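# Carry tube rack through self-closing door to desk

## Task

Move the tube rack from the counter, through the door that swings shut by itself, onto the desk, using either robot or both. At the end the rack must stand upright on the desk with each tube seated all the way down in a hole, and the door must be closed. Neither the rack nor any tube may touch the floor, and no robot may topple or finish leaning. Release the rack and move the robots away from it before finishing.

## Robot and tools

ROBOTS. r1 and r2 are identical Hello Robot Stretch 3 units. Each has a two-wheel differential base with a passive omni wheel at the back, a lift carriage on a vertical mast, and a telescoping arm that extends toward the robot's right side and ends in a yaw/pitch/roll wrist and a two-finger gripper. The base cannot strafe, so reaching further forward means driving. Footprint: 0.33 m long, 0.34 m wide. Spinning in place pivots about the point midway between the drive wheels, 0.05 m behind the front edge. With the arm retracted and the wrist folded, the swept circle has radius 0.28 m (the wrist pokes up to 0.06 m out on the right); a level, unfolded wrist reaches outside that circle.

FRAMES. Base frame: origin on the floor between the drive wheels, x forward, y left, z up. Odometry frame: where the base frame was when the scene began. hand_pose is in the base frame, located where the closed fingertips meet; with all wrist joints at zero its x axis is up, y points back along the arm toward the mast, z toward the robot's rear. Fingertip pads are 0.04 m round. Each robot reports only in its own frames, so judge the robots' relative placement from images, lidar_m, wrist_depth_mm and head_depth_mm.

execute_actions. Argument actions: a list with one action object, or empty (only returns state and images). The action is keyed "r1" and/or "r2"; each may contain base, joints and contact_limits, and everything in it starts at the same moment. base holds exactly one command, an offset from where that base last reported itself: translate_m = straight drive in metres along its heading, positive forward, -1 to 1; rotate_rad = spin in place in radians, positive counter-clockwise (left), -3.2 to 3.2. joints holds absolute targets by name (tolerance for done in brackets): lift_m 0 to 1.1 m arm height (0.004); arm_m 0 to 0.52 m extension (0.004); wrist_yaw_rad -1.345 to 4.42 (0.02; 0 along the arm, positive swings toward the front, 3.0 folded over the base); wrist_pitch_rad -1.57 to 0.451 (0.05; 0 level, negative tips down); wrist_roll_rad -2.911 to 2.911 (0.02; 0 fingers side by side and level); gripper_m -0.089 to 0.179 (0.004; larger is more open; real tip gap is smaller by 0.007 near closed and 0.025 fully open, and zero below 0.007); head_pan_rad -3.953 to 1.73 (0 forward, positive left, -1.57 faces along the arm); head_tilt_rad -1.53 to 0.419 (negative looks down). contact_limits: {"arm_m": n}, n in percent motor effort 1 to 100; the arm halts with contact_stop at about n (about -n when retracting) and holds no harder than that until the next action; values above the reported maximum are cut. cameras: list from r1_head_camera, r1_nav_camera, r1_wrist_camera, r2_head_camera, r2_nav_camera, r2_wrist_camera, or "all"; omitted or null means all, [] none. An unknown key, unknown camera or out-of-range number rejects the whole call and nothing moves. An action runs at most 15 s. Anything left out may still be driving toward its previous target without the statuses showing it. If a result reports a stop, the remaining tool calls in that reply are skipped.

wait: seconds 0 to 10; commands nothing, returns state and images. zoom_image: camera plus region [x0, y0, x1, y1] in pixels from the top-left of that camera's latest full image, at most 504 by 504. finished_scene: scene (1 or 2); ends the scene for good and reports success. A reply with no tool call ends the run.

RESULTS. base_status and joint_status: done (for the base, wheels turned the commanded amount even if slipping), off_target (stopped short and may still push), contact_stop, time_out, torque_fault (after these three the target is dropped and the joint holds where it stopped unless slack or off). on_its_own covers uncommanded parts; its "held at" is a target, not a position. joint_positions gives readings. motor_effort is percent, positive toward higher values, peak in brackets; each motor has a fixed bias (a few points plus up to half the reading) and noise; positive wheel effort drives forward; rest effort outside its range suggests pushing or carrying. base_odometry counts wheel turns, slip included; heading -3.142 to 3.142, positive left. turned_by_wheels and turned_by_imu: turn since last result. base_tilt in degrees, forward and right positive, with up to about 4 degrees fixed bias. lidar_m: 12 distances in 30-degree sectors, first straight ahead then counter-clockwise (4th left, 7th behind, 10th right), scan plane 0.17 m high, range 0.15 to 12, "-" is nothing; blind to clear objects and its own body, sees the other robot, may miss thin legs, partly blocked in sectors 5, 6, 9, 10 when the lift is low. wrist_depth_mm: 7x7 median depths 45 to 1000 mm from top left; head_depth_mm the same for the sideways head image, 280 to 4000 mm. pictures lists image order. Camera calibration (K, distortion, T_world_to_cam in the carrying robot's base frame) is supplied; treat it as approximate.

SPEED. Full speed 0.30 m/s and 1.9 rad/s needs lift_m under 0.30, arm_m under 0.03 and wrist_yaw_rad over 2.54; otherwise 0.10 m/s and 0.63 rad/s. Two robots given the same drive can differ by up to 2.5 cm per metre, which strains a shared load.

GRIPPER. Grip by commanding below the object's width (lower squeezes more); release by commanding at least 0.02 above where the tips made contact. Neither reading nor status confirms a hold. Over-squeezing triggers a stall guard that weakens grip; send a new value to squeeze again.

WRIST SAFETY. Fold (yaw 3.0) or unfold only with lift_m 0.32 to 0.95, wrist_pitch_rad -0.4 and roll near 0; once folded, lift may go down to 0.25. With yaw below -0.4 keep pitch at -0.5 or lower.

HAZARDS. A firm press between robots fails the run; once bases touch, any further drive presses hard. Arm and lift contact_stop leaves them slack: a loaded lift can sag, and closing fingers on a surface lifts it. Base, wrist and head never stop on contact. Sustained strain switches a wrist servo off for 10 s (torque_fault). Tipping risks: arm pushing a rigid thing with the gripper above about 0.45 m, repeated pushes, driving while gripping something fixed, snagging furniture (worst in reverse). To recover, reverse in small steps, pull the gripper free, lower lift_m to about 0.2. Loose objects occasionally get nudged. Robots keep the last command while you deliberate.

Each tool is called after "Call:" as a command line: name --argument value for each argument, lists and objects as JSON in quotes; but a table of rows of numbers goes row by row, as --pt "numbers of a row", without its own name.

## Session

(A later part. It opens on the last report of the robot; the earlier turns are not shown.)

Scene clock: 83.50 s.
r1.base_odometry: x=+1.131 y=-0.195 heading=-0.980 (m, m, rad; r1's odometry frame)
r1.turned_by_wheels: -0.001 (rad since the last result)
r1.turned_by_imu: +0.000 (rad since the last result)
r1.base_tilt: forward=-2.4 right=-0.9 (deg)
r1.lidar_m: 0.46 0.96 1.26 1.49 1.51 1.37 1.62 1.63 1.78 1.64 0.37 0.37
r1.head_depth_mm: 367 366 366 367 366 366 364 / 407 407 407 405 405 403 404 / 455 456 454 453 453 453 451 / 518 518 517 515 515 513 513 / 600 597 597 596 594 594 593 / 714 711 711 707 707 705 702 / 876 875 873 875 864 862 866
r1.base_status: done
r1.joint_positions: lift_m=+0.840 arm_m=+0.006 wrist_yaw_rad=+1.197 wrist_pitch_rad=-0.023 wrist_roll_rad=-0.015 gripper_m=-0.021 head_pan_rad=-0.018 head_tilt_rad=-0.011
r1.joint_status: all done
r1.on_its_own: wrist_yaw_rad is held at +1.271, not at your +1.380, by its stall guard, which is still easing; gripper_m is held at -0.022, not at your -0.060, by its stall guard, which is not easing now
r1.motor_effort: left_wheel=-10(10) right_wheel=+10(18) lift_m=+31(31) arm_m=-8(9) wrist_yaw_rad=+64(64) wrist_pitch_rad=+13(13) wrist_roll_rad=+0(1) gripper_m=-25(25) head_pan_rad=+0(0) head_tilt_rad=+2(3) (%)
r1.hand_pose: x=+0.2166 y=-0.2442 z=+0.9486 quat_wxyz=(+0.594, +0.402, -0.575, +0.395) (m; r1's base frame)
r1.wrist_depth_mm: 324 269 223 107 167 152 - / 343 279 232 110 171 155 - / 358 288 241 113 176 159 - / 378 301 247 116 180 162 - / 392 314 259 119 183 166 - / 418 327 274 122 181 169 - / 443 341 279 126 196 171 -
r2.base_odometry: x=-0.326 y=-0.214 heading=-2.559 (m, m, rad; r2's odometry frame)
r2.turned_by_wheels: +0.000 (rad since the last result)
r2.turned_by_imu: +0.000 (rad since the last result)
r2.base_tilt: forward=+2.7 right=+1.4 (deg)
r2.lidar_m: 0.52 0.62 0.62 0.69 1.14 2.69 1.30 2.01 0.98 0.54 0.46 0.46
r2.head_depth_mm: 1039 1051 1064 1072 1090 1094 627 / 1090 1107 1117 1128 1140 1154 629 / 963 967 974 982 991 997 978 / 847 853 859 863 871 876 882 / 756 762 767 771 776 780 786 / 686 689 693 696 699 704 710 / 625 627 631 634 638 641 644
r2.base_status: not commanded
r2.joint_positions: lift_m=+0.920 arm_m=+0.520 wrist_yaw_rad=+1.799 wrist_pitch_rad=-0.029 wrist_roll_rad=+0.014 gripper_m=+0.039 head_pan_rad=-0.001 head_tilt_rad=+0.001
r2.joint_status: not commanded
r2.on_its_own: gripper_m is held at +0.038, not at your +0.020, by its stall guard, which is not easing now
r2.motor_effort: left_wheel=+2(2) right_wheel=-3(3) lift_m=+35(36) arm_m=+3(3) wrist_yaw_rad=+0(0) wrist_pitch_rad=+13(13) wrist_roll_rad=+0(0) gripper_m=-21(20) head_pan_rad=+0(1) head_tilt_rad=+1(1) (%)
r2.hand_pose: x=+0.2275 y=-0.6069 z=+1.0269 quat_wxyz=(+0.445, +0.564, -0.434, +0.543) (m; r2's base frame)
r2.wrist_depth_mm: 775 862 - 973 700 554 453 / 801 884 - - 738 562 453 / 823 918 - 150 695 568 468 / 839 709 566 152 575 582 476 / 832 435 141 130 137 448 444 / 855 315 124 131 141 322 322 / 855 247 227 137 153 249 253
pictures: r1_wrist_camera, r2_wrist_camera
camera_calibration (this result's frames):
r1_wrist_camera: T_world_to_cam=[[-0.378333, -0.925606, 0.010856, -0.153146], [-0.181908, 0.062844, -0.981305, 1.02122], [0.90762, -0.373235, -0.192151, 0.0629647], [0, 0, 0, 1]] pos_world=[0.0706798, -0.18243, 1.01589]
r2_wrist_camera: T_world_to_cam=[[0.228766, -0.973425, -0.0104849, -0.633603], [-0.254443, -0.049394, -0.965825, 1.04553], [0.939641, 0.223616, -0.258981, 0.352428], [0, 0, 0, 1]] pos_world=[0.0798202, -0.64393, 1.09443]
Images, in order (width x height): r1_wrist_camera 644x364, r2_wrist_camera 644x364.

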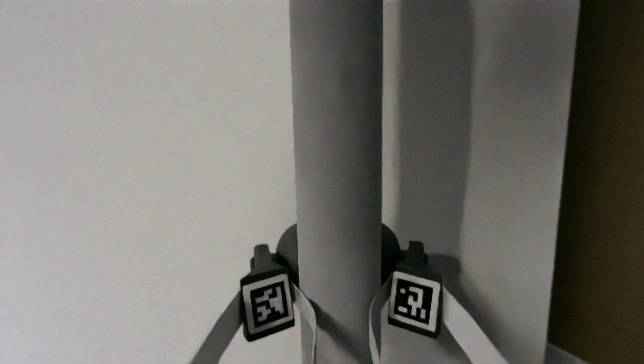

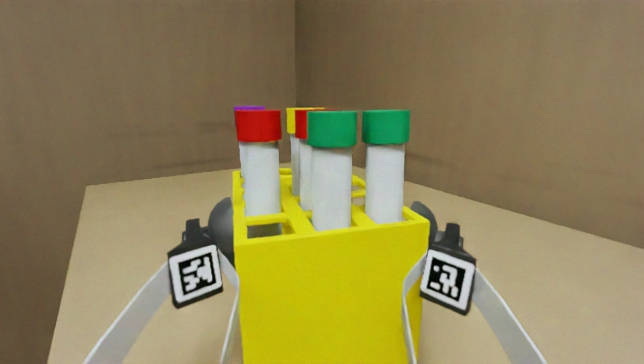

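Call:
execute_actions --actions '[{"r2":{"base":{"rotate_rad":2.64},"joints":{"arm_m":0.003,"head_tilt_rad":-0.6}}}]' --cameras '[]'

Call:
execute_actions --actions '[{"r2":{"base":{"translate_m":1}}}]' --cameras '[]'

Call:
execute_actions --actions '[{"r2":{"base":{"translate_m":1}}}]' --cameras '[]'

Call:
execute_actions --actions '[{"r2":{"base":{"translate_m":0.2}}}]' --cameras '[]'

Call:
execute_actions --actions '[{"r2":{"base":{"rotate_rad":1.79}}}]' --cameras '["r2_head_camera","r2_nav_camera"]'

Scene clock: 107.00 s.
r1.base_odometry: x=+1.131 y=-0.195 heading=-0.979 (m, m, rad; r1's odometry frame)
r1.turned_by_wheels: +0.000 (rad since the last result)
r1.turned_by_imu: +0.003 (rad since the last result)
r1.base_tilt: forward=-2.4 right=-0.9 (deg)
r1.lidar_m: 0.46 0.96 1.26 1.49 1.45 1.42 1.62 1.64 1.77 1.63 0.37 0.37
r1.head_depth_mm: 368 368 368 366 366 366 365 / 408 406 407 407 406 405 404 / 457 456 455 454 453 455 451 / 519 518 517 516 515 515 514 / 599 600 600 598 595 594 594 / 714 715 709 707 708 707 703 / 881 873 877 871 870 869 867
r1.base_status: not commanded
r1.joint_positions: lift_m=+0.840 arm_m=+0.005 wrist_yaw_rad=+1.165 wrist_pitch_rad=-0.023 wrist_roll_rad=-0.015 gripper_m=-0.021 head_pan_rad=-0.018 head_tilt_rad=-0.011
r1.joint_status: not commanded
r1.on_its_own: wrist_yaw_rad is held at +1.180, not at your +1.380, by its stall guard, which is not easing now; gripper_m is held at -0.022, not at your -0.060, by its stall guard, which is not easing now
r1.motor_effort: left_wheel=-3(1) right_wheel=+1(1) lift_m=+31(31) arm_m=-5(5) wrist_yaw_rad=+12(13) wrist_pitch_rad=+13(13) wrist_roll_rad=+0(0) gripper_m=-21(21) head_pan_rad=+0(0) head_tilt_rad=+3(2) (%)
r1.hand_pose: x=+0.2135 y=-0.2515 z=+0.9486 quat_wxyz=(+0.600, +0.393, -0.581, +0.385) (m; r1's base frame)
r1.wrist_depth_mm: 306 257 218 107 168 151 - / 321 266 226 110 174 155 - / 335 276 234 113 177 159 - / 351 288 241 116 182 162 - / 370 305 253 119 183 168 - / 391 311 269 122 182 172 - / 416 326 269 126 200 176 -
r2.base_odometry: x=-0.326 y=-0.214 heading=+0.080 (m, m, rad; r2's odometry frame)
r2.turned_by_wheels: +2.640 (rad since the last result)
r2.turned_by_imu: +2.636 (rad since the last result)
r2.base_tilt: forward=+2.7 right=+1.3 (deg)
r2.lidar_m: 2.69 1.29 2.01 0.94 0.53 0.46 0.46 0.53 0.62 0.62 0.70 1.19
r2.head_depth_mm: 2145 2378 2567 2067 1736 287 1135 / 2207 2444 2646 2094 343 299 1115 / 2247 2486 2697 2100 334 374 1184 / 2293 2560 2731 2107 1620 1356 1187 / 2347 2627 2840 2119 1684 1396 1193 / 2376 2700 2841 2109 1650 1403 1193 / 2446 2742 2902 2137 1554 1396 1197
r2.base_status: done
r2.joint_positions: lift_m=+0.920 arm_m=+0.003 wrist_yaw_rad=+1.799 wrist_pitch_rad=-0.029 wrist_roll_rad=+0.014 gripper_m=+0.039 head_pan_rad=-0.001 head_tilt_rad=-0.592
r2.joint_status: all done
r2.on_its_own: gripper_m is held at +0.038, not at your +0.020, by its stall guard, which is not easing now
r2.motor_effort: left_wheel=-4(9) right_wheel=+4(12) lift_m=+35(35) arm_m=-3(4) wrist_yaw_rad=+1(0) wrist_pitch_rad=+13(13) wrist_roll_rad=+0(0) gripper_m=-21(21) head_pan_rad=+0(2) head_tilt_rad=-2(20) (%)
r2.hand_pose: x=+0.2275 y=-0.0905 z=+1.0268 quat_wxyz=(+0.445, +0.564, -0.434, +0.543) (m; r2's base frame)
r2.wrist_depth_mm: - - - - - - - / - - - - - - - / - - - 147 - - - / - - - 152 - - - / - - 141 130 137 - - / - - 124 131 142 - - / - - - 138 153 - -
pictures: none
No camera images: the call's "cameras" was empty. Leave "cameras" out to get every camera's image.

Scene clock: 118.17 s.
r1.base_odometry: x=+1.131 y=-0.195 heading=-0.979 (m, m, rad; r1's odometry frame)
r1.turned_by_wheels: +0.000 (rad since the last result)
r1.turned_by_imu: +0.003 (rad since the last result)
r1.base_tilt: forward=-2.3 right=-1.0 (deg)
r1.lidar_m: 0.46 0.96 1.26 1.48 1.50 1.76 0.66 1.63 1.78 1.63 0.37 0.37
r1.head_depth_mm: 368 368 368 367 366 366 365 / 407 407 407 406 406 405 406 / 456 457 455 454 454 453 453 / 517 518 516 517 516 514 512 / 601 602 598 597 596 595 593 / 714 714 714 709 707 706 705 / 880 874 872 869 871 864 863
r1.base_status: not commanded
r1.joint_positions: lift_m=+0.840 arm_m=+0.005 wrist_yaw_rad=+1.165 wrist_pitch_rad=-0.023 wrist_roll_rad=-0.015 gripper_m=-0.021 head_pan_rad=-0.018 head_tilt_rad=-0.011
r1.joint_status: not commanded
r1.on_its_own: wrist_yaw_rad is held at +1.180, not at your +1.380, by its stall guard, which is not easing now; gripper_m is held at -0.022, not at your -0.060, by its stall guard, which is not easing now; wrist_yaw_rad is at rest, and its effort (+13) is outside its rest range (-12 to +12)
r1.motor_effort: left_wheel=-3(2) right_wheel=+1(1) lift_m=+31(30) arm_m=-4(5) wrist_yaw_rad=+13(13) wrist_pitch_rad=+13(13) wrist_roll_rad=+0(0) gripper_m=-21(21) head_pan_rad=+0(0) head_tilt_rad=+2(3) (%)
r1.hand_pose: x=+0.2135 y=-0.2515 z=+0.9486 quat_wxyz=(+0.600, +0.393, -0.581, +0.385) (m; r1's base frame)
r1.wrist_depth_mm: 308 258 218 107 168 152 - / 320 265 226 110 173 154 - / 332 278 234 113 177 158 - / 352 288 239 116 182 162 - / 371 300 251 119 184 168 - / 391 313 271 122 182 172 - / 408 326 264 126 200 176 -
r2.base_odometry: x=+0.671 y=-0.134 heading=+0.080 (m, m, rad; r2's odometry frame)
r2.turned_by_wheels: +0.000 (rad since the last result)
r2.turned_by_imu: +0.002 (rad since the last result)
r2.base_tilt: forward=+2.7 right=+1.2 (deg)
r2.lidar_m: 1.71 1.96 0.75 0.71 1.65 1.43 1.43 1.00 0.85 0.85 0.97 1.64
r2.head_depth_mm: 1358 1512 1691 1886 1707 - 1134 / 1389 1555 1738 1936 333 297 1111 / 1427 1577 1793 1963 334 374 1182 / 1458 1593 1833 2031 1628 1358 1189 / 1494 1642 1895 2058 1679 1390 1190 / 1521 1691 1947 2125 1682 1396 1193 / 1561 1752 2018 2123 1687 1395 1193
r2.base_status: done
r2.joint_positions: lift_m=+0.920 arm_m=+0.003 wrist_yaw_rad=+1.799 wrist_pitch_rad=-0.029 wrist_roll_rad=+0.014 gripper_m=+0.039 head_pan_rad=-0.001 head_tilt_rad=-0.593
r2.joint_status: not commanded
r2.on_its_own: gripper_m is held at +0.038, not at your +0.020, by its stall guard, which is not easing now
r2.motor_effort: left_wheel=-4(7) right_wheel=+3(9) lift_m=+36(35) arm_m=-3(3) wrist_yaw_rad=+1(0) wrist_pitch_rad=+13(13) wrist_roll_rad=+0(0) gripper_m=-21(21) head_pan_rad=+0(1) head_tilt_rad=-3(2) (%)
r2.hand_pose: x=+0.2275 y=-0.0905 z=+1.0268 quat_wxyz=(+0.445, +0.564, -0.434, +0.543) (m; r2's base frame)
r2.wrist_depth_mm: - - - - - - - / - - - - - - - / - - - 150 - - - / - - - 152 - - - / 872 - 141 130 137 - - / 889 - 124 131 141 - - / 921 - - 137 153 - -
pictures: none
No camera images: the call's "cameras" was empty. Leave "cameras" out to get every camera's image.

Scene clock: 129.33 s.
r1.base_odometry: x=+1.131 y=-0.195 heading=-0.979 (m, m, rad; r1's odometry frame)
r1.turned_by_wheels: +0.000 (rad since the last result)
r1.turned_by_imu: +0.003 (rad since the last result)
r1.base_tilt: forward=-2.4 right=-1.0 (deg)
r1.lidar_m: 0.46 0.96 1.26 1.49 1.50 1.76 1.62 1.64 0.88 1.63 0.37 0.37
r1.head_depth_mm: 368 367 366 366 367 366 366 / 407 407 407 406 406 404 404 / 455 457 454 455 454 453 453 / 519 518 519 516 514 514 512 / 601 598 599 599 596 595 592 / 713 710 711 710 707 704 707 / 880 876 874 871 868 869 866
r1.base_status: not commanded
r1.joint_positions: lift_m=+0.840 arm_m=+0.005 wrist_yaw_rad=+1.165 wrist_pitch_rad=-0.023 wrist_roll_rad=-0.015 gripper_m=-0.021 head_pan_rad=-0.018 head_tilt_rad=-0.011
r1.joint_status: not commanded
r1.on_its_own: wrist_yaw_rad is held at +1.180, not at your +1.380, by its stall guard, which is not easing now; gripper_m is held at -0.022, not at your -0.060, by its stall guard, which is not easing now; wrist_yaw_rad is at rest, and its effort (+13) is outside its rest range (-12 to +12)
r1.motor_effort: left_wheel=-3(3) right_wheel=+1(1) lift_m=+31(31) arm_m=-5(4) wrist_yaw_rad=+13(13) wrist_pitch_rad=+13(13) wrist_roll_rad=+0(0) gripper_m=-21(21) head_pan_rad=+0(1) head_tilt_rad=+2(2) (%)
r1.hand_pose: x=+0.2135 y=-0.2515 z=+0.9486 quat_wxyz=(+0.600, +0.393, -0.581, +0.385) (m; r1's base frame)
r1.wrist_depth_mm: 305 256 219 107 170 152 - / 318 267 226 110 172 154 - / 336 277 235 113 176 157 - / 350 288 240 116 182 163 - / 373 298 254 119 185 168 - / 386 314 270 122 183 172 - / 409 326 266 125 200 176 -
r2.base_odometry: x=+1.668 y=-0.054 heading=+0.080 (m, m, rad; r2's odometry frame)
r2.turned_by_wheels: +0.000 (rad since the last result)
r2.turned_by_imu: +0.002 (rad since the last result)
r2.base_tilt: forward=+2.7 right=+1.3 (deg)
r2.lidar_m: 0.74 0.85 1.43 1.52 1.01 1.01 2.29 1.28 1.08 1.09 0.88 0.75
r2.head_depth_mm: 567 627 700 777 904 - 1133 / 579 643 724 791 333 297 1111 / 592 659 745 828 334 374 1183 / 605 677 767 863 1003 1266 1186 / 620 694 790 918 1088 1295 1194 / 635 713 813 952 1138 1330 1193 / 652 734 837 985 1187 1364 1192
r2.base_status: done
r2.joint_positions: lift_m=+0.920 arm_m=+0.003 wrist_yaw_rad=+1.799 wrist_pitch_rad=-0.029 wrist_roll_rad=+0.014 gripper_m=+0.039 head_pan_rad=-0.001 head_tilt_rad=-0.593
r2.joint_status: not commanded
r2.on_its_own: gripper_m is held at +0.038, not at your +0.020, by its stall guard, which is not easing now
r2.motor_effort: left_wheel=-5(5) right_wheel=+4(8) lift_m=+36(35) arm_m=-3(3) wrist_yaw_rad=+0(1) wrist_pitch_rad=+13(13) wrist_roll_rad=+0(0) gripper_m=-22(21) head_pan_rad=+0(1) head_tilt_rad=-2(2) (%)
r2.hand_pose: x=+0.2275 y=-0.0905 z=+1.0268 quat_wxyz=(+0.445, +0.564, -0.434, +0.543) (m; r2's base frame)
r2.wrist_depth_mm: - 929 782 665 581 514 478 / - - 802 704 601 516 488 / - - 842 150 595 552 500 / - - 867 152 609 569 511 / - - 141 130 138 577 532 / - - 124 131 141 601 547 / - - - 137 153 649 563
pictures: none
No camera images: the call's "cameras" was empty. Leave "cameras" out to get every camera's image.

Scene clock: 132.67 s.
r1.base_odometry: x=+1.131 y=-0.195 heading=-0.979 (m, m, rad; r1's odometry frame)
r1.turned_by_wheels: +0.000 (rad since the last result)
r1.turned_by_imu: +0.001 (rad since the last result)
r1.base_tilt: forward=-2.4 right=-0.9 (deg)
r1.lidar_m: 0.46 0.96 1.26 1.49 1.51 1.76 1.62 1.64 1.16 1.04 0.37 0.37
r1.head_depth_mm: 369 367 368 367 366 366 366 / 408 406 407 406 406 405 405 / 457 456 456 455 453 453 453 / 519 519 516 517 516 515 513 / 600 600 597 598 596 597 595 / 715 715 711 710 708 705 706 / 882 879 878 876 869 870 865
r1.base_status: not commanded
r1.joint_positions: lift_m=+0.840 arm_m=+0.005 wrist_yaw_rad=+1.165 wrist_pitch_rad=-0.023 wrist_roll_rad=-0.015 gripper_m=-0.021 head_pan_rad=-0.018 head_tilt_rad=-0.011
r1.joint_status: not commanded
r1.on_its_own: wrist_yaw_rad is held at +1.180, not at your +1.380, by its stall guard, which is not easing now; gripper_m is held at -0.022, not at your -0.060, by its stall guard, which is not easing now; wrist_yaw_rad is at rest, and its effort (+13) is outside its rest range (-12 to +12)
r1.motor_effort: left_wheel=-2(2) right_wheel=+1(1) lift_m=+31(31) arm_m=-5(5) wrist_yaw_rad=+13(13) wrist_pitch_rad=+13(13) wrist_roll_rad=+0(0) gripper_m=-21(21) head_pan_rad=-1(0) head_tilt_rad=+2(3) (%)
r1.hand_pose: x=+0.2135 y=-0.2515 z=+0.9486 quat_wxyz=(+0.600, +0.393, -0.581, +0.385) (m; r1's base frame)
r1.wrist_depth_mm: 307 258 219 107 169 152 - / 320 266 227 110 172 154 - / 333 276 234 113 176 158 - / 353 289 240 116 181 163 - / 371 300 254 119 184 167 - / 389 314 273 122 182 172 - / 409 325 266 126 200 176 -
r2.base_odometry: x=+1.867 y=-0.038 heading=+0.080 (m, m, rad; r2's odometry frame)
r2.turned_by_wheels: +0.000 (rad since the last result)
r2.turned_by_imu: +0.000 (rad since the last result)
r2.base_tilt: forward=+2.9 right=+1.2 (deg)
r2.lidar_m: 0.55 0.63 1.06 1.49 2.35 1.16 2.40 1.33 1.14 1.13 0.65 0.55
r2.head_depth_mm: 406 450 505 575 622 - 988 / 416 461 519 592 333 297 1067 / 425 473 534 607 334 374 1108 / 435 485 549 628 664 919 1117 / 445 498 566 654 784 965 1143 / 456 511 583 678 819 1015 1171 / 467 526 600 697 856 1070 1197
r2.base_status: done
r2.joint_positions: lift_m=+0.920 arm_m=+0.003 wrist_yaw_rad=+1.799 wrist_pitch_rad=-0.029 wrist_roll_rad=+0.014 gripper_m=+0.039 head_pan_rad=-0.001 head_tilt_rad=-0.593
r2.joint_status: not commanded
r2.on_its_own: gripper_m is held at +0.038, not at your +0.020, by its stall guard, which is not easing now
r2.motor_effort: left_wheel=-4(6) right_wheel=+3(9) lift_m=+35(35) arm_m=-3(3) wrist_yaw_rad=+1(1) wrist_pitch_rad=+13(13) wrist_roll_rad=+0(0) gripper_m=-22(20) head_pan_rad=+0(1) head_tilt_rad=-2(3) (%)
r2.hand_pose: x=+0.2275 y=-0.0905 z=+1.0268 quat_wxyz=(+0.445, +0.564, -0.434, +0.543) (m; r2's base frame)
r2.wrist_depth_mm: 779 624 526 454 397 358 319 / 830 669 557 474 415 366 330 / 911 704 579 150 412 377 343 / 979 734 603 152 421 389 352 / - 777 142 130 137 397 365 / - 907 123 131 141 407 380 / - 900 718 137 153 432 387
pictures: none
No camera images: the call's "cameras" was empty. Leave "cameras" out to get every camera's image.

Scene clock: 136.50 s.
r1.base_odometry: x=+1.131 y=-0.195 heading=-0.979 (m, m, rad; r1's odometry frame)
r1.turned_by_wheels: +0.000 (rad since the last result)
r1.turned_by_imu: +0.001 (rad since the last result)
r1.base_tilt: forward=-2.4 right=-1.0 (deg)
r1.lidar_m: 0.46 0.96 1.26 1.48 1.51 1.77 1.62 1.64 1.14 1.17 0.37 0.37
r1.head_depth_mm: 368 368 367 366 366 366 365 / 407 407 408 407 406 405 405 / 456 456 456 455 454 452 452 / 519 518 517 516 515 515 513 / 602 600 598 598 596 594 596 / 714 713 710 709 707 706 708 / 882 877 874 872 866 866 866
r1.base_status: not commanded
r1.joint_positions: lift_m=+0.840 arm_m=+0.005 wrist_yaw_rad=+1.165 wrist_pitch_rad=-0.023 wrist_roll_rad=-0.015 gripper_m=-0.021 head_pan_rad=-0.018 head_tilt_rad=-0.011
r1.joint_status: not commanded
r1.on_its_own: wrist_yaw_rad is held at +1.180, not at your +1.380, by its stall guard, which is not easing now; gripper_m is held at -0.022, not at your -0.060, by its stall guard, which is not easing now; wrist_yaw_rad is at rest, and its effort (+13) is outside its rest range (-12 to +12)
r1.motor_effort: left_wheel=-2(2) right_wheel=+1(1) lift_m=+31(31) arm_m=-5(4) wrist_yaw_rad=+13(13) wrist_pitch_rad=+13(13) wrist_roll_rad=+1(0) gripper_m=-21(21) head_pan_rad=+0(1) head_tilt_rad=+2(2) (%)
r1.hand_pose: x=+0.2135 y=-0.2515 z=+0.9486 quat_wxyz=(+0.600, +0.393, -0.581, +0.385) (m; r1's base frame)
r1.wrist_depth_mm: 310 256 219 107 169 152 - / 320 269 226 110 171 155 - / 335 278 230 113 177 158 - / 353 288 240 117 180 162 - / 369 301 251 119 184 168 - / 388 313 271 122 183 171 - / 410 330 267 126 199 177 -
r2.base_odometry: x=+1.867 y=-0.038 heading=+1.870 (m, m, rad; r2's odometry frame)
r2.turned_by_wheels: +1.790 (rad since the last result)
r2.turned_by_imu: +1.787 (rad since the last result)
r2.base_tilt: forward=+2.9 right=+1.2 (deg)
r2.lidar_m: 1.47 0.94 2.59 1.72 1.20 1.13 0.84 0.58 0.55 0.56 0.73 1.49
r2.head_depth_mm: 2893 3114 1481 1650 1719 - 1133 / 3052 3379 2803 2092 343 299 1113 / 3150 3542 2825 2092 334 374 1180 / 3343 3698 2844 2079 1630 1364 1191 / 3546 3813 2851 2119 1684 1387 1189 / 3541 1809 1702 1596 1507 1369 1190 / 1122 1076 1035 1083 1587 1402 1196
r2.base_status: done
r2.joint_positions: lift_m=+0.920 arm_m=+0.003 wrist_yaw_rad=+1.799 wrist_pitch_rad=-0.029 wrist_roll_rad=+0.014 gripper_m=+0.039 head_pan_rad=-0.001 head_tilt_rad=-0.593
r2.joint_status: not commanded
r2.on_its_own: gripper_m is held at +0.038, not at your +0.020, by its stall guard, which is not easing now
r2.motor_effort: left_wheel=-4(10) right_wheel=+4(9) lift_m=+35(36) arm_m=-3(4) wrist_yaw_rad=+0(0) wrist_pitch_rad=+13(13) wrist_roll_rad=+0(0) gripper_m=-21(22) head_pan_rad=-1(0) head_tilt_rad=-2(3) (%)
r2.hand_pose: x=+0.2275 y=-0.0905 z=+1.0268 quat_wxyz=(+0.445, +0.564, -0.434, +0.543) (m; r2's base frame)
r2.wrist_depth_mm: - - 921 - - - - / - - - - - - - / - 952 900 150 - - - / - - 930 152 - - - / - - 141 129 137 - - / - - 124 131 141 - - / - - - 137 153 - -
pictures: r2_head_camera (sideways: a quarter turn clockwise sets it upright), r2_nav_camera (sideways: a quarter turn counterclockwise sets it upright)
camera_calibration (this result's frames):
r2_head_camera: T_world_to_cam=[[-0.582809, 0.00385341, -0.8126, 1.08392], [0.00434957, 0.999989, 0.00162245, 0.00240956], [0.812598, -0.00258888, -0.582819, 0.708397], [0, 0, 0, 1]] pos_world=[0.0560658, -0.00475237, 1.29366]
r2_nav_camera: T_world_to_cam=[[0.545004, -0.0258351, 0.838035, -1.04741], [0.0236909, -0.998652, -0.0461936, 0.111025], [0.838099, 0.0450295, -0.543657, 0.655431], [0, 0, 0, 1]] pos_world=[0.0188948, 0.0543017, 1.23922]
Images, in order (width x height): r2_head_camera 896x504, r2_nav_camera 672x504.

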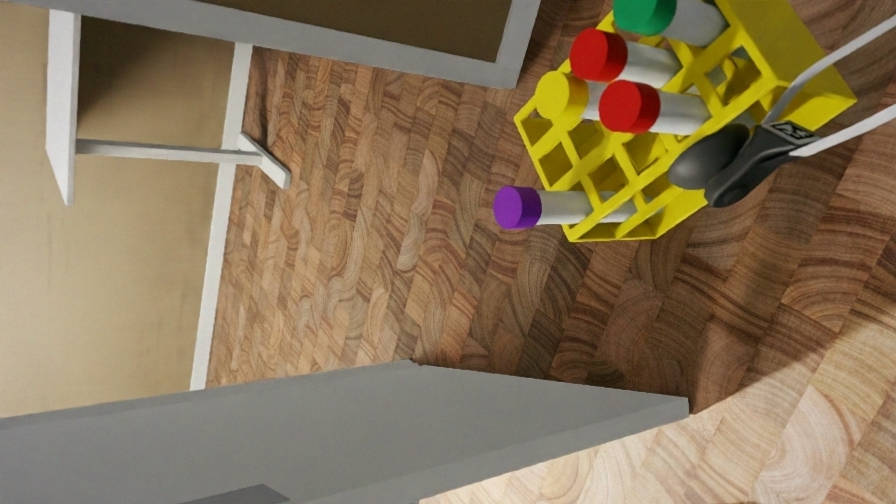

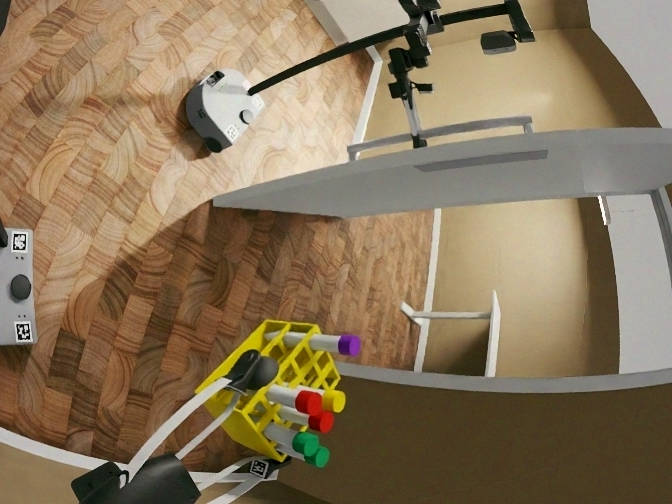

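Clear; aim slightly right, then north.

Call:
execute_actions --actions '[{"r2":{"base":{"rotate_rad":-0.08}}}]' --cameras '[]'

Call:
execute_actions --actions '[{"r2":{"base":{"translate_m":1}}}]' --cameras '[]'

Call:
execute_actions --actions '[{"r2":{"base":{"translate_m":0.9}}}]' --cameras '[]'

Call:
execute_actions --actions '[{"r2":{"base":{"rotate_rad":-0.45},"joints":{"head_tilt_rad":-0.9}}}]' --cameras '[]'

Call:
execute_actions --actions '[{"r1":{"base":{"translate_m":0.165},"joints":{"arm_m":0.19}},"r2":{"base":{"translate_m":0.3}}}]' --cameras '[]'

Call:
execute_actions --actions '[{"r1":{"base":{"translate_m":0.18},"joints":{"arm_m":0.3}},"r2":{"base":{"translate_m":0.25}}}]' --cameras '[]'

Call:
execute_actions --actions '[{"r1":{"base":{"translate_m":0.18},"joints":{"arm_m":0.36}},"r2":{"base":{"translate_m":0.2}}}]' --cameras '["r2_head_camera"]'

Scene clock: 153.37 s.
r1.base_odometry: x=+1.131 y=-0.195 heading=-0.979 (m, m, rad; r1's odometry frame)
r1.turned_by_wheels: +0.000 (rad since the last result)
r1.turned_by_imu: +0.003 (rad since the last result)
r1.base_tilt: forward=-2.3 right=-1.0 (deg)
r1.lidar_m: 0.47 0.96 1.26 1.49 1.50 1.77 1.62 1.64 1.14 1.18 0.37 0.37
r1.head_depth_mm: 368 368 368 366 366 365 365 / 407 407 406 406 406 404 404 / 457 456 455 455 454 454 453 / 520 518 517 517 515 514 514 / 601 601 600 598 598 594 593 / 716 711 711 706 707 706 705 / 882 877 876 869 868 867 865
r1.base_status: not commanded
r1.joint_positions: lift_m=+0.840 arm_m=+0.005 wrist_yaw_rad=+1.165 wrist_pitch_rad=-0.023 wrist_roll_rad=-0.015 gripper_m=-0.021 head_pan_rad=-0.018 head_tilt_rad=-0.011
r1.joint_status: not commanded
r1.on_its_own: wrist_yaw_rad is held at +1.180, not at your +1.380, by its stall guard, which is not easing now; gripper_m is held at -0.022, not at your -0.060, by its stall guard, which is not easing now; wrist_yaw_rad is at rest, and its effort (+13) is outside its rest range (-12 to +12)
r1.motor_effort: left_wheel=-2(3) right_wheel=+1(1) lift_m=+31(30) arm_m=-5(5) wrist_yaw_rad=+13(13) wrist_pitch_rad=+13(13) wrist_roll_rad=+0(0) gripper_m=-21(21) head_pan_rad=+0(1) head_tilt_rad=+2(2) (%)
r1.hand_pose: x=+0.2135 y=-0.2515 z=+0.9486 quat_wxyz=(+0.600, +0.393, -0.581, +0.385) (m; r1's base frame)
r1.wrist_depth_mm: 306 258 218 107 169 152 - / 320 270 226 110 173 155 - / 336 276 233 113 176 158 - / 353 289 241 117 181 162 - / 368 300 253 119 183 168 - / 391 311 269 122 183 172 - / 409 326 266 125 201 176 -
r2.base_odometry: x=+1.867 y=-0.038 heading=+1.790 (m, m, rad; r2's odometry frame)
r2.turned_by_wheels: -0.080 (rad since the last result)
r2.turned_by_imu: -0.078 (rad since the last result)
r2.base_tilt: forward=+2.9 right=+1.4 (deg)
r2.lidar_m: 1.49 0.94 1.17 1.91 1.24 1.13 0.93 0.60 0.55 0.55 0.69 1.39
r2.head_depth_mm: 1187 1320 1457 1658 1716 - 1133 / 2951 3245 1587 1761 343 297 1118 / 3054 3402 2812 2095 334 374 1189 / 3229 3527 2820 2109 1634 1363 1188 / 3367 3697 2848 2119 1676 1395 1193 / 3513 3786 2867 2044 1675 1399 1196 / 3475 1589 1436 1302 1261 1365 1197
r2.base_status: done
r2.joint_positions: lift_m=+0.920 arm_m=+0.003 wrist_yaw_rad=+1.799 wrist_pitch_rad=-0.029 wrist_roll_rad=+0.014 gripper_m=+0.039 head_pan_rad=-0.001 head_tilt_rad=-0.593
r2.joint_status: not commanded
r2.on_its_own: gripper_m is held at +0.038, not at your +0.020, by its stall guard, which is not easing now
r2.motor_effort: left_wheel=+3(4) right_wheel=-3(5) lift_m=+35(35) arm_m=-3(3) wrist_yaw_rad=+1(1) wrist_pitch_rad=+13(13) wrist_roll_rad=+1(0) gripper_m=-22(22) head_pan_rad=-1(1) head_tilt_rad=-3(2) (%)
r2.hand_pose: x=+0.2275 y=-0.0905 z=+1.0268 quat_wxyz=(+0.445, +0.564, -0.434, +0.543) (m; r2's base frame)
r2.wrist_depth_mm: - - - - - - - / - - - - - - - / 885 - 881 150 - - - / - - 907 153 - - - / - - 141 130 138 - - / - - 124 131 142 - - / - - - 137 153 - -
pictures: none
No camera images: the call's "cameras" was empty. Leave "cameras" out to get every camera's image.

Scene clock: 164.53 s.
r1.base_odometry: x=+1.131 y=-0.195 heading=-0.979 (m, m, rad; r1's odometry frame)
r1.turned_by_wheels: +0.000 (rad since the last result)
r1.turned_by_imu: +0.003 (rad since the last result)
r1.base_tilt: forward=-2.4 right=-0.9 (deg)
r1.lidar_m: 0.46 0.96 1.26 1.49 1.50 1.77 1.62 1.64 1.78 1.63 0.37 0.37
r1.head_depth_mm: 368 367 367 367 366 365 365 / 407 407 408 406 406 405 404 / 456 456 455 454 455 452 453 / 519 518 518 517 516 516 514 / 599 601 596 598 595 597 593 / 713 713 711 708 707 706 705 / 877 879 871 871 868 866 865
r1.base_status: not commanded
r1.joint_positions: lift_m=+0.840 arm_m=+0.005 wrist_yaw_rad=+1.165 wrist_pitch_rad=-0.023 wrist_roll_rad=-0.015 gripper_m=-0.021 head_pan_rad=-0.018 head_tilt_rad=-0.011
r1.joint_status: not commanded
r1.on_its_own: wrist_yaw_rad is held at +1.180, not at your +1.380, by its stall guard, which is not easing now; gripper_m is held at -0.022, not at your -0.060, by its stall guard, which is not easing now; wrist_yaw_rad is at rest, and its effort (+13) is outside its rest range (-12 to +12)
r1.motor_effort: left_wheel=-1(1) right_wheel=+1(1) lift_m=+31(31) arm_m=-5(4) wrist_yaw_rad=+13(12) wrist_pitch_rad=+13(13) wrist_roll_rad=+0(0) gripper_m=-21(21) head_pan_rad=+0(0) head_tilt_rad=+2(2) (%)
r1.hand_pose: x=+0.2135 y=-0.2515 z=+0.9486 quat_wxyz=(+0.600, +0.393, -0.581, +0.385) (m; r1's base frame)
r1.wrist_depth_mm: 308 258 219 107 169 152 361 / 321 266 226 110 173 154 - / 335 278 234 113 177 158 - / 352 288 240 116 182 162 - / 369 300 252 119 184 168 - / 388 313 271 122 182 172 - / 411 327 266 126 200 175 -
r2.base_odometry: x=+1.650 y=+0.938 heading=+1.790 (m, m, rad; r2's odometry frame)
r2.turned_by_wheels: +0.000 (rad since the last result)
r2.turned_by_imu: +0.002 (rad since the last result)
r2.base_tilt: forward=+2.8 right=+1.2 (deg)
r2.lidar_m: 2.34 0.72 0.47 0.43 0.43 2.06 1.55 1.00 0.92 0.92 0.62 0.57
r2.head_depth_mm: 2117 2398 2583 2084 1702 - 994 / 2174 2488 2662 2092 343 297 1114 / 2244 2546 2674 2094 334 374 1186 / 2398 2694 2815 2098 1630 1361 1191 / 2504 2806 2846 2117 1682 1390 1187 / 2601 2940 2852 2129 1679 1399 1197 / 2734 3103 2870 2129 1689 1404 1196
r2.base_status: done
r2.joint_positions: lift_m=+0.920 arm_m=+0.003 wrist_yaw_rad=+1.799 wrist_pitch_rad=-0.029 wrist_roll_rad=+0.014 gripper_m=+0.039 head_pan_rad=-0.001 head_tilt_rad=-0.593
r2.joint_status: not commanded
r2.on_its_own: gripper_m is held at +0.038, not at your +0.020, by its stall guard, which is not easing now
r2.motor_effort: left_wheel=+2(8) right_wheel=-4(4) lift_m=+35(35) arm_m=-3(3) wrist_yaw_rad=+1(0) wrist_pitch_rad=+13(13) wrist_roll_rad=+0(0) gripper_m=-21(23) head_pan_rad=+0(0) head_tilt_rad=-2(2) (%)
r2.hand_pose: x=+0.2275 y=-0.0905 z=+1.0268 quat_wxyz=(+0.445, +0.564, -0.434, +0.543) (m; r2's base frame)
r2.wrist_depth_mm: 602 831 - - - - - / 616 840 - - - - - / 600 850 - 150 - - 376 / 611 869 - 152 - - 371 / 617 879 142 130 137 - 348 / 614 821 124 131 142 - 355 / 630 974 - 137 153 - 365
pictures: none
No camera images: the call's "cameras" was empty. Leave "cameras" out to get every camera's image.

Scene clock: 174.70 s.
r1.base_odometry: x=+1.131 y=-0.195 heading=-0.979 (m, m, rad; r1's odometry frame)
r1.turned_by_wheels: +0.000 (rad since the last result)
r1.turned_by_imu: +0.003 (rad since the last result)
r1.base_tilt: forward=-2.4 right=-0.9 (deg)
r1.lidar_m: 0.46 0.96 1.26 1.49 1.51 1.76 1.62 1.64 1.78 1.63 0.37 0.37
r1.head_depth_mm: 368 368 367 367 366 366 366 / 408 406 407 406 406 405 404 / 457 457 455 455 454 454 452 / 519 518 517 516 514 514 514 / 602 600 597 597 597 596 594 / 716 713 712 711 708 705 706 / 879 877 876 870 867 871 865
r1.base_status: not commanded
r1.joint_positions: lift_m=+0.840 arm_m=+0.005 wrist_yaw_rad=+1.165 wrist_pitch_rad=-0.023 wrist_roll_rad=-0.015 gripper_m=-0.021 head_pan_rad=-0.018 head_tilt_rad=-0.011
r1.joint_status: not commanded
r1.on_its_own: wrist_yaw_rad is held at +1.180, not at your +1.380, by its stall guard, which is not easing now; gripper_m is held at -0.022, not at your -0.060, by its stall guard, which is not easing now; wrist_yaw_rad is at rest, and its effort (+13) is outside its rest range (-12 to +12)
r1.motor_effort: left_wheel=-3(2) right_wheel=+1(1) lift_m=+31(31) arm_m=-5(4) wrist_yaw_rad=+13(13) wrist_pitch_rad=+13(13) wrist_roll_rad=+0(0) gripper_m=-21(21) head_pan_rad=+0(0) head_tilt_rad=+3(1) (%)
r1.hand_pose: x=+0.2135 y=-0.2515 z=+0.9486 quat_wxyz=(+0.600, +0.393, -0.581, +0.385) (m; r1's base frame)
r1.wrist_depth_mm: 306 256 219 107 168 151 - / 319 265 225 110 172 155 - / 335 277 234 113 176 158 - / 353 287 240 116 181 163 - / 373 301 253 119 185 168 - / 390 314 271 122 183 172 - / 415 327 266 126 200 176 -
r2.base_odometry: x=+1.454 y=+1.816 heading=+1.790 (m, m, rad; r2's odometry frame)
r2.turned_by_wheels: +0.000 (rad since the last result)
r2.turned_by_imu: +0.002 (rad since the last result)
r2.base_tilt: forward=+2.8 right=+1.2 (deg)
r2.lidar_m: 1.44 2.34 1.36 0.56 0.56 0.70 2.11 0.51 0.50 1.26 1.57 1.87
r2.head_depth_mm: 1500 1164 1849 2020 1713 - 1135 / 1550 1175 1933 2056 333 297 1113 / 1607 1277 1953 1947 333 374 1185 / 1669 1785 2099 2105 1637 1356 1189 / 1741 1941 2206 2112 1679 1395 1190 / 1802 2028 2319 2122 1682 1397 1192 / 1882 2123 2448 2136 1683 1405 1195
r2.base_status: done
r2.joint_positions: lift_m=+0.920 arm_m=+0.003 wrist_yaw_rad=+1.799 wrist_pitch_rad=-0.029 wrist_roll_rad=+0.014 gripper_m=+0.039 head_pan_rad=-0.001 head_tilt_rad=-0.593
r2.joint_status: not commanded
r2.on_its_own: gripper_m is held at +0.038, not at your +0.020, by its stall guard, which is not easing now
r2.motor_effort: left_wheel=+2(9) right_wheel=-4(4) lift_m=+35(36) arm_m=-3(3) wrist_yaw_rad=+0(0) wrist_pitch_rad=+13(13) wrist_roll_rad=+0(0) gripper_m=-20(21) head_pan_rad=-1(0) head_tilt_rad=-3(2) (%)
r2.hand_pose: x=+0.2275 y=-0.0905 z=+1.0268 quat_wxyz=(+0.445, +0.564, -0.434, +0.543) (m; r2's base frame)
r2.wrist_depth_mm: - - - - - - - / - - - - - - - / - - - 150 - - - / - - - 152 - - - / - - 142 130 137 - - / - - 124 130 141 - - / - - - 137 152 - -
pictures: none
No camera images: the call's "cameras" was empty. Leave "cameras" out to get every camera's image.

Scene clock: 176.57 s.
r1.base_odometry: x=+1.131 y=-0.195 heading=-0.979 (m, m, rad; r1's odometry frame)
r1.turned_by_wheels: +0.000 (rad since the last result)
r1.turned_by_imu: +0.001 (rad since the last result)
r1.base_tilt: forward=-2.4 right=-1.0 (deg)
r1.lidar_m: 0.46 0.96 1.27 1.49 1.50 1.76 1.62 1.63 1.78 1.64 0.37 0.37
r1.head_depth_mm: 368 368 367 367 366 366 365 / 407 407 407 407 405 404 404 / 456 456 455 455 453 453 453 / 517 518 517 516 516 515 513 / 601 599 599 597 597 594 595 / 713 712 709 708 708 706 704 / 882 875 876 873 865 865 863
r1.base_status: not commanded
r1.joint_positions: lift_m=+0.840 arm_m=+0.005 wrist_yaw_rad=+1.165 wrist_pitch_rad=-0.023 wrist_roll_rad=-0.015 gripper_m=-0.021 head_pan_rad=-0.018 head_tilt_rad=-0.011
r1.joint_status: not commanded
r1.on_its_own: wrist_yaw_rad is held at +1.180, not at your +1.380, by its stall guard, which is not easing now; gripper_m is held at -0.022, not at your -0.060, by its stall guard, which is not easing now; wrist_yaw_rad is at rest, and its effort (+13) is outside its rest range (-12 to +12)
r1.motor_effort: left_wheel=-2(2) right_wheel=+1(1) lift_m=+31(31) arm_m=-4(5) wrist_yaw_rad=+13(13) wrist_pitch_rad=+13(13) wrist_roll_rad=+0(0) gripper_m=-21(21) head_pan_rad=+0(0) head_tilt_rad=+2(3) (%)
r1.hand_pose: x=+0.2135 y=-0.2515 z=+0.9486 quat_wxyz=(+0.600, +0.393, -0.581, +0.385) (m; r1's base frame)
r1.wrist_depth_mm: 307 256 219 107 168 151 - / 318 269 227 110 173 155 - / 335 275 232 113 177 158 - / 353 289 241 116 181 162 - / 372 302 252 119 184 169 - / 389 313 270 122 183 171 - / 412 327 267 126 199 176 -
r2.base_odometry: x=+1.454 y=+1.816 heading=+1.340 (m, m, rad; r2's odometry frame)
r2.turned_by_wheels: -0.450 (rad since the last result)
r2.turned_by_imu: -0.449 (rad since the last result)
r2.base_tilt: forward=+2.9 right=+1.3 (deg)
r2.lidar_m: 1.87 1.44 2.48 0.82 0.56 0.57 0.74 1.92 0.50 0.50 1.27 1.66
r2.head_depth_mm: 1731 1995 1844 289 1289 1208 1089 / 1708 1996 1847 289 340 1213 1094 / 1691 2008 346 348 1344 1211 1094 / 1676 1990 1786 1538 1367 1215 1089 / 1663 1964 1831 1562 1370 1218 1097 / 1659 1931 1744 1569 1369 1218 1098 / 1302 1843 1824 1572 1370 1222 1104
r2.base_status: done
r2.joint_positions: lift_m=+0.920 arm_m=+0.003 wrist_yaw_rad=+1.799 wrist_pitch_rad=-0.029 wrist_roll_rad=+0.014 gripper_m=+0.039 head_pan_rad=-0.001 head_tilt_rad=-0.889
r2.joint_status: all done
r2.on_its_own: gripper_m is held at +0.038, not at your +0.020, by its stall guard, which is not easing now
r2.motor_effort: left_wheel=+2(8) right_wheel=-4(8) lift_m=+35(35) arm_m=-3(3) wrist_yaw_rad=+0(0) wrist_pitch_rad=+13(13) wrist_roll_rad=+0(0) gripper_m=-20(21) head_pan_rad=+0(0) head_tilt_rad=-4(19) (%)
r2.hand_pose: x=+0.2275 y=-0.0905 z=+1.0268 quat_wxyz=(+0.445, +0.564, -0.434, +0.543) (m; r2's base frame)
r2.wrist_depth_mm: - - - - - - - / - - - - - - - / - - - 148 - - - / - - - 152 - - - / - - 141 130 138 - - / - - 124 131 141 - - / - - - 138 152 - -
pictures: none
No camera images: the call's "cameras" was empty. Leave "cameras" out to get every camera's image.

Scene clock: 180.73 s.
r1.base_odometry: x=+1.223 y=-0.332 heading=-0.979 (m, m, rad; r1's odometry frame)
r1.turned_by_wheels: +0.000 (rad since the last result)
r1.turned_by_imu: +0.002 (rad since the last result)
r1.base_tilt: forward=-2.6 right=-1.0 (deg)
r1.lidar_m: 0.51 0.77 1.06 1.50 1.53 1.92 1.78 1.80 1.75 1.61 0.47 0.47
r1.head_depth_mm: 424 422 422 420 417 416 414 / 454 453 450 449 447 445 442 / 488 486 484 482 479 477 475 / 528 525 523 520 518 515 511 / 573 570 568 564 562 560 554 / 629 626 620 618 612 615 607 / 695 693 687 682 677 675 670
r1.base_status: done
r1.joint_positions: lift_m=+0.840 arm_m=+0.190 wrist_yaw_rad=+1.145 wrist_pitch_rad=-0.021 wrist_roll_rad=-0.015 gripper_m=-0.022 head_pan_rad=-0.018 head_tilt_rad=-0.011
r1.joint_status: all done
r1.on_its_own: wrist_yaw_rad is held at +1.132, not at your +1.380, by its stall guard, which is not easing now; gripper_m is held at -0.022, not at your -0.060, by its stall guard, which is not easing now
r1.motor_effort: left_wheel=+7(10) right_wheel=-7(15) lift_m=+31(31) arm_m=+3(4) wrist_yaw_rad=-11(43) wrist_pitch_rad=+12(13) wrist_roll_rad=+0(0) gripper_m=-20(24) head_pan_rad=+0(0) head_tilt_rad=+3(2) (%)
r1.hand_pose: x=+0.2114 y=-0.4404 z=+0.9491 quat_wxyz=(+0.603, +0.386, -0.585, +0.380) (m; r1's base frame)
r1.wrist_depth_mm: 215 206 194 108 174 - - / 222 211 199 111 180 - - / 230 216 204 113 184 - - / 236 224 211 117 188 - - / 244 230 218 120 192 - - / 252 239 227 122 195 - - / 260 247 231 126 207 - -
r2.base_odometry: x=+1.522 y=+2.108 heading=+1.341 (m, m, rad; r2's odometry frame)
r2.turned_by_wheels: +0.000 (rad since the last result)
r2.turned_by_imu: +0.001 (rad since the last result)
r2.base_tilt: forward=+2.9 right=+1.2 (deg)
r2.lidar_m: 1.57 1.16 2.09 2.42 0.72 0.74 0.84 0.68 0.64 1.23 1.26 1.43
r2.head_depth_mm: 761 1710 1846 287 1294 1211 1088 / 762 1700 1855 290 340 1213 1091 / 767 1677 346 348 1342 1211 1089 / 740 1662 1778 1527 1365 1215 1094 / 744 1642 1818 1556 1365 1218 1097 / 747 1627 1796 1550 1376 1227 1098 / 727 1532 1712 1559 1376 1220 1100
r2.base_status: done
r2.joint_positions: lift_m=+0.920 arm_m=+0.003 wrist_yaw_rad=+1.799 wrist_pitch_rad=-0.029 wrist_roll_rad=+0.014 gripper_m=+0.039 head_pan_rad=-0.001 head_tilt_rad=-0.889
r2.joint_status: not commanded
r2.on_its_own: gripper_m is held at +0.038, not at your +0.020, by its stall guard, which is not easing now
r2.motor_effort: left_wheel=+2(8) right_wheel=-3(2) lift_m=+36(36) arm_m=-3(3) wrist_yaw_rad=+0(0) wrist_pitch_rad=+13(13) wrist_roll_rad=+0(0) gripper_m=-20(22) head_pan_rad=+0(0) head_tilt_rad=-4(4) (%)
r2.hand_pose: x=+0.2275 y=-0.0905 z=+1.0268 quat_wxyz=(+0.445, +0.564, -0.434, +0.543) (m; r2's base frame)
r2.wrist_depth_mm: - - - - - - - / - - - - - - - / - - 894 157 - - - / - - 780 152 704 - 784 / - - 142 130 137 - - / - - 124 130 141 - - / - - - 137 152 - -
pictures: none
No camera images: the call's "cameras" was empty. Leave "cameras" out to get every camera's image.

Scene clock: 184.47 s.
r1.base_odometry: x=+1.323 y=-0.482 heading=-0.979 (m, m, rad; r1's odometry frame)
r1.turned_by_wheels: +0.000 (rad since the last result)
r1.turned_by_imu: +0.002 (rad since the last result)
r1.base_tilt: forward=-2.5 right=-1.0 (deg)
r1.lidar_m: 0.46 0.59 0.83 1.53 1.55 1.95 1.96 1.99 1.72 1.59 0.49 0.45
r1.head_depth_mm: 393 390 387 385 382 381 379 / 410 405 404 402 399 397 394 / 427 424 422 419 416 414 411 / 448 444 441 439 435 432 430 / 470 466 462 460 455 453 449 / 494 489 486 484 478 474 472 / 521 517 512 508 504 500 497
r1.base_status: done
r1.joint_positions: lift_m=+0.840 arm_m=+0.300 wrist_yaw_rad=+1.114 wrist_pitch_rad=-0.019 wrist_roll_rad=-0.015 gripper_m=-0.022 head_pan_rad=-0.018 head_tilt_rad=-0.011
r1.joint_status: all done
r1.on_its_own: wrist_yaw_rad is held at +1.132, not at your +1.380, by its stall guard, which is not easing now; gripper_m is held at -0.022, not at your -0.060, by its stall guard, which is not easing now; wrist_yaw_rad is at rest, and its effort (+16) is outside its rest range (-12 to +12)
r1.motor_effort: left_wheel=+0(22) right_wheel=-2(16) lift_m=+31(31) arm_m=+1(8) wrist_yaw_rad=+16(53) wrist_pitch_rad=+11(12) wrist_roll_rad=+0(0) gripper_m=-22(24) head_pan_rad=+0(0) head_tilt_rad=+2(2) (%)
r1.hand_pose: x=+0.2081 y=-0.5579 z=+0.9495 quat_wxyz=(+0.609, +0.377, -0.592, +0.371) (m; r1's base frame)
r1.wrist_depth_mm: 177 178 180 108 185 - 886 / 181 183 185 110 190 - 892 / 186 186 190 113 195 - 911 / 190 192 194 116 201 - 923 / 194 197 200 119 206 - 924 / 200 203 204 122 - - 931 / 205 208 212 126 219 - 945
r2.base_odometry: x=+1.579 y=+2.352 heading=+1.341 (m, m, rad; r2's odometry frame)
r2.turned_by_wheels: +0.000 (rad since the last result)
r2.turned_by_imu: +0.001 (rad since the last result)
r2.base_tilt: forward=+2.8 right=+1.2 (deg)
r2.lidar_m: 1.32 0.93 1.75 2.56 1.07 0.91 0.99 0.82 0.93 1.21 1.23 1.22
r2.head_depth_mm: 705 583 1693 288 1292 1205 1087 / 710 583 1583 289 341 1216 1089 / 711 586 346 348 1335 1214 1097 / 716 588 1634 1525 1364 1214 1094 / 717 574 1672 1563 1368 1216 1097 / 720 575 1654 1569 1372 1222 1097 / 725 577 1579 1441 1364 1220 1102
r2.base_status: done
r2.joint_positions: lift_m=+0.920 arm_m=+0.003 wrist_yaw_rad=+1.799 wrist_pitch_rad=-0.029 wrist_roll_rad=+0.014 gripper_m=+0.039 head_pan_rad=-0.001 head_tilt_rad=-0.889
r2.joint_status: not commanded
r2.on_its_own: gripper_m is held at +0.038, not at your +0.020, by its stall guard, which is not easing now
r2.motor_effort: left_wheel=+2(8) right_wheel=-4(5) lift_m=+35(35) arm_m=-3(3) wrist_yaw_rad=+0(0) wrist_pitch_rad=+13(13) wrist_roll_rad=+0(0) gripper_m=-21(21) head_pan_rad=-1(1) head_tilt_rad=-3(4) (%)
r2.hand_pose: x=+0.2275 y=-0.0905 z=+1.0268 quat_wxyz=(+0.445, +0.564, -0.434, +0.543) (m; r2's base frame)
r2.wrist_depth_mm: - - - - - - - / - - - - - - - / - - 848 151 - - - / - 612 521 153 473 577 578 / - - 142 129 137 - - / - - 124 131 141 - - / - - - 138 153 - -
pictures: none
No camera images: the call's "cameras" was empty. Leave "cameras" out to get every camera's image.

Scene clock: 187.87 s.
r1.base_odometry: x=+1.424 y=-0.631 heading=-0.979 (m, m, rad; r1's odometry frame)
r1.turned_by_wheels: +0.000 (rad since the last result)
r1.turned_by_imu: +0.001 (rad since the last result)
r1.base_tilt: forward=-2.4 right=-1.0 (deg)
r1.lidar_m: 0.37 0.42 0.61 1.25 1.56 1.98 2.14 2.16 1.70 1.56 0.44 0.37
r1.head_depth_mm: 317 314 312 310 307 305 302 / 324 321 319 316 313 311 308 / 330 327 325 323 320 317 315 / 337 335 331 328 326 324 320 / 344 342 339 336 333 330 327 / 352 348 346 342 339 337 334 / 360 357 354 350 347 344 342
r1.base_status: done
r1.joint_positions: lift_m=+0.840 arm_m=+0.360 wrist_yaw_rad=+1.055 wrist_pitch_rad=-0.018 wrist_roll_rad=-0.015 gripper_m=-0.022 head_pan_rad=-0.018 head_tilt_rad=-0.011
r1.joint_status: all done
r1.on_its_own: wrist_yaw_rad is held at +1.062, not at your +1.380, by its stall guard, which is not easing now; gripper_m is held at -0.022, not at your -0.060, by its stall guard, which is not easing now
r1.motor_effort: left_wheel=+0(23) right_wheel=+0(18) lift_m=+31(30) arm_m=-2(7) wrist_yaw_rad=+6(45) wrist_pitch_rad=+10(12) wrist_roll_rad=+0(0) gripper_m=-21(24) head_pan_rad=+0(0) head_tilt_rad=+2(2) (%)
r1.hand_pose: x=+0.2011 y=-0.6314 z=+0.9499 quat_wxyz=(+0.619, +0.359, -0.603, +0.353) (m; r1's base frame)
r1.wrist_depth_mm: 153 160 173 107 754 888 794 / 155 164 176 111 755 916 811 / 158 167 180 114 783 941 804 / 162 171 185 116 800 957 804 / 165 175 188 120 850 - 818 / 169 179 188 123 913 - 841 / 172 183 200 126 550 - 875
r2.base_odometry: x=+1.625 y=+2.547 heading=+1.341 (m, m, rad; r2's odometry frame)
r2.turned_by_wheels: +0.000 (rad since the last result)
r2.turned_by_imu: +0.001 (rad since the last result)
r2.base_tilt: forward=+2.8 right=+1.3 (deg)
r2.lidar_m: 1.12 0.76 1.49 2.57 1.38 1.07 1.12 0.99 1.20 1.20 1.07 1.09
r2.head_depth_mm: 705 565 482 288 1293 1213 1092 / 710 567 485 290 340 1208 1093 / 712 569 346 348 1340 1214 1092 / 716 571 465 1476 1368 1215 1095 / 718 574 478 1481 1376 1215 1096 / 721 575 478 1475 1365 1220 1099 / 723 578 481 1095 1310 1202 1099
r2.base_status: done
r2.joint_positions: lift_m=+0.920 arm_m=+0.003 wrist_yaw_rad=+1.799 wrist_pitch_rad=-0.029 wrist_roll_rad=+0.014 gripper_m=+0.039 head_pan_rad=-0.001 head_tilt_rad=-0.889
r2.joint_status: not commanded
r2.on_its_own: gripper_m is held at +0.038, not at your +0.020, by its stall guard, which is not easing now
r2.motor_effort: left_wheel=+2(8) right_wheel=-4(5) lift_m=+35(35) arm_m=-3(3) wrist_yaw_rad=-1(1) wrist_pitch_rad=+13(13) wrist_roll_rad=+0(0) gripper_m=-21(21) head_pan_rad=+0(0) head_tilt_rad=-4(4) (%)
r2.hand_pose: x=+0.2275 y=-0.0905 z=+1.0268 quat_wxyz=(+0.445, +0.564, -0.434, +0.543) (m; r2's base frame)
r2.wrist_depth_mm: - - - 994 956 900 876 / - - - - - 945 908 / - - 861 151 - 979 932 / 534 535 436 152 454 569 589 / 336 338 141 129 137 348 354 / - - 124 130 141 272 267 / - 864 - 138 153 - -
pictures: r2_head_camera (sideways: a quarter turn clockwise sets it upright)
camera_calibration (this result's frames):
r2_head_camera: T_world_to_cam=[[-0.794645, 0.00414679, -0.60706, 0.817347], [0.00469, 0.999989, 0.000691627, 0.00361977], [0.607056, -0.00229751, -0.794656, 0.985171], [0, 0, 0, 1]] pos_world=[0.0514293, -0.00474565, 1.27905]
Images, in order (width x height): r2_head_camera 896x504.

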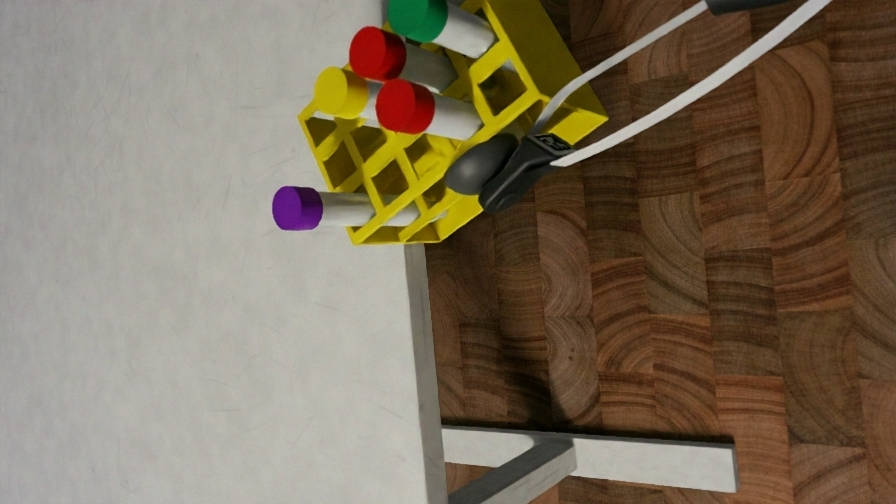

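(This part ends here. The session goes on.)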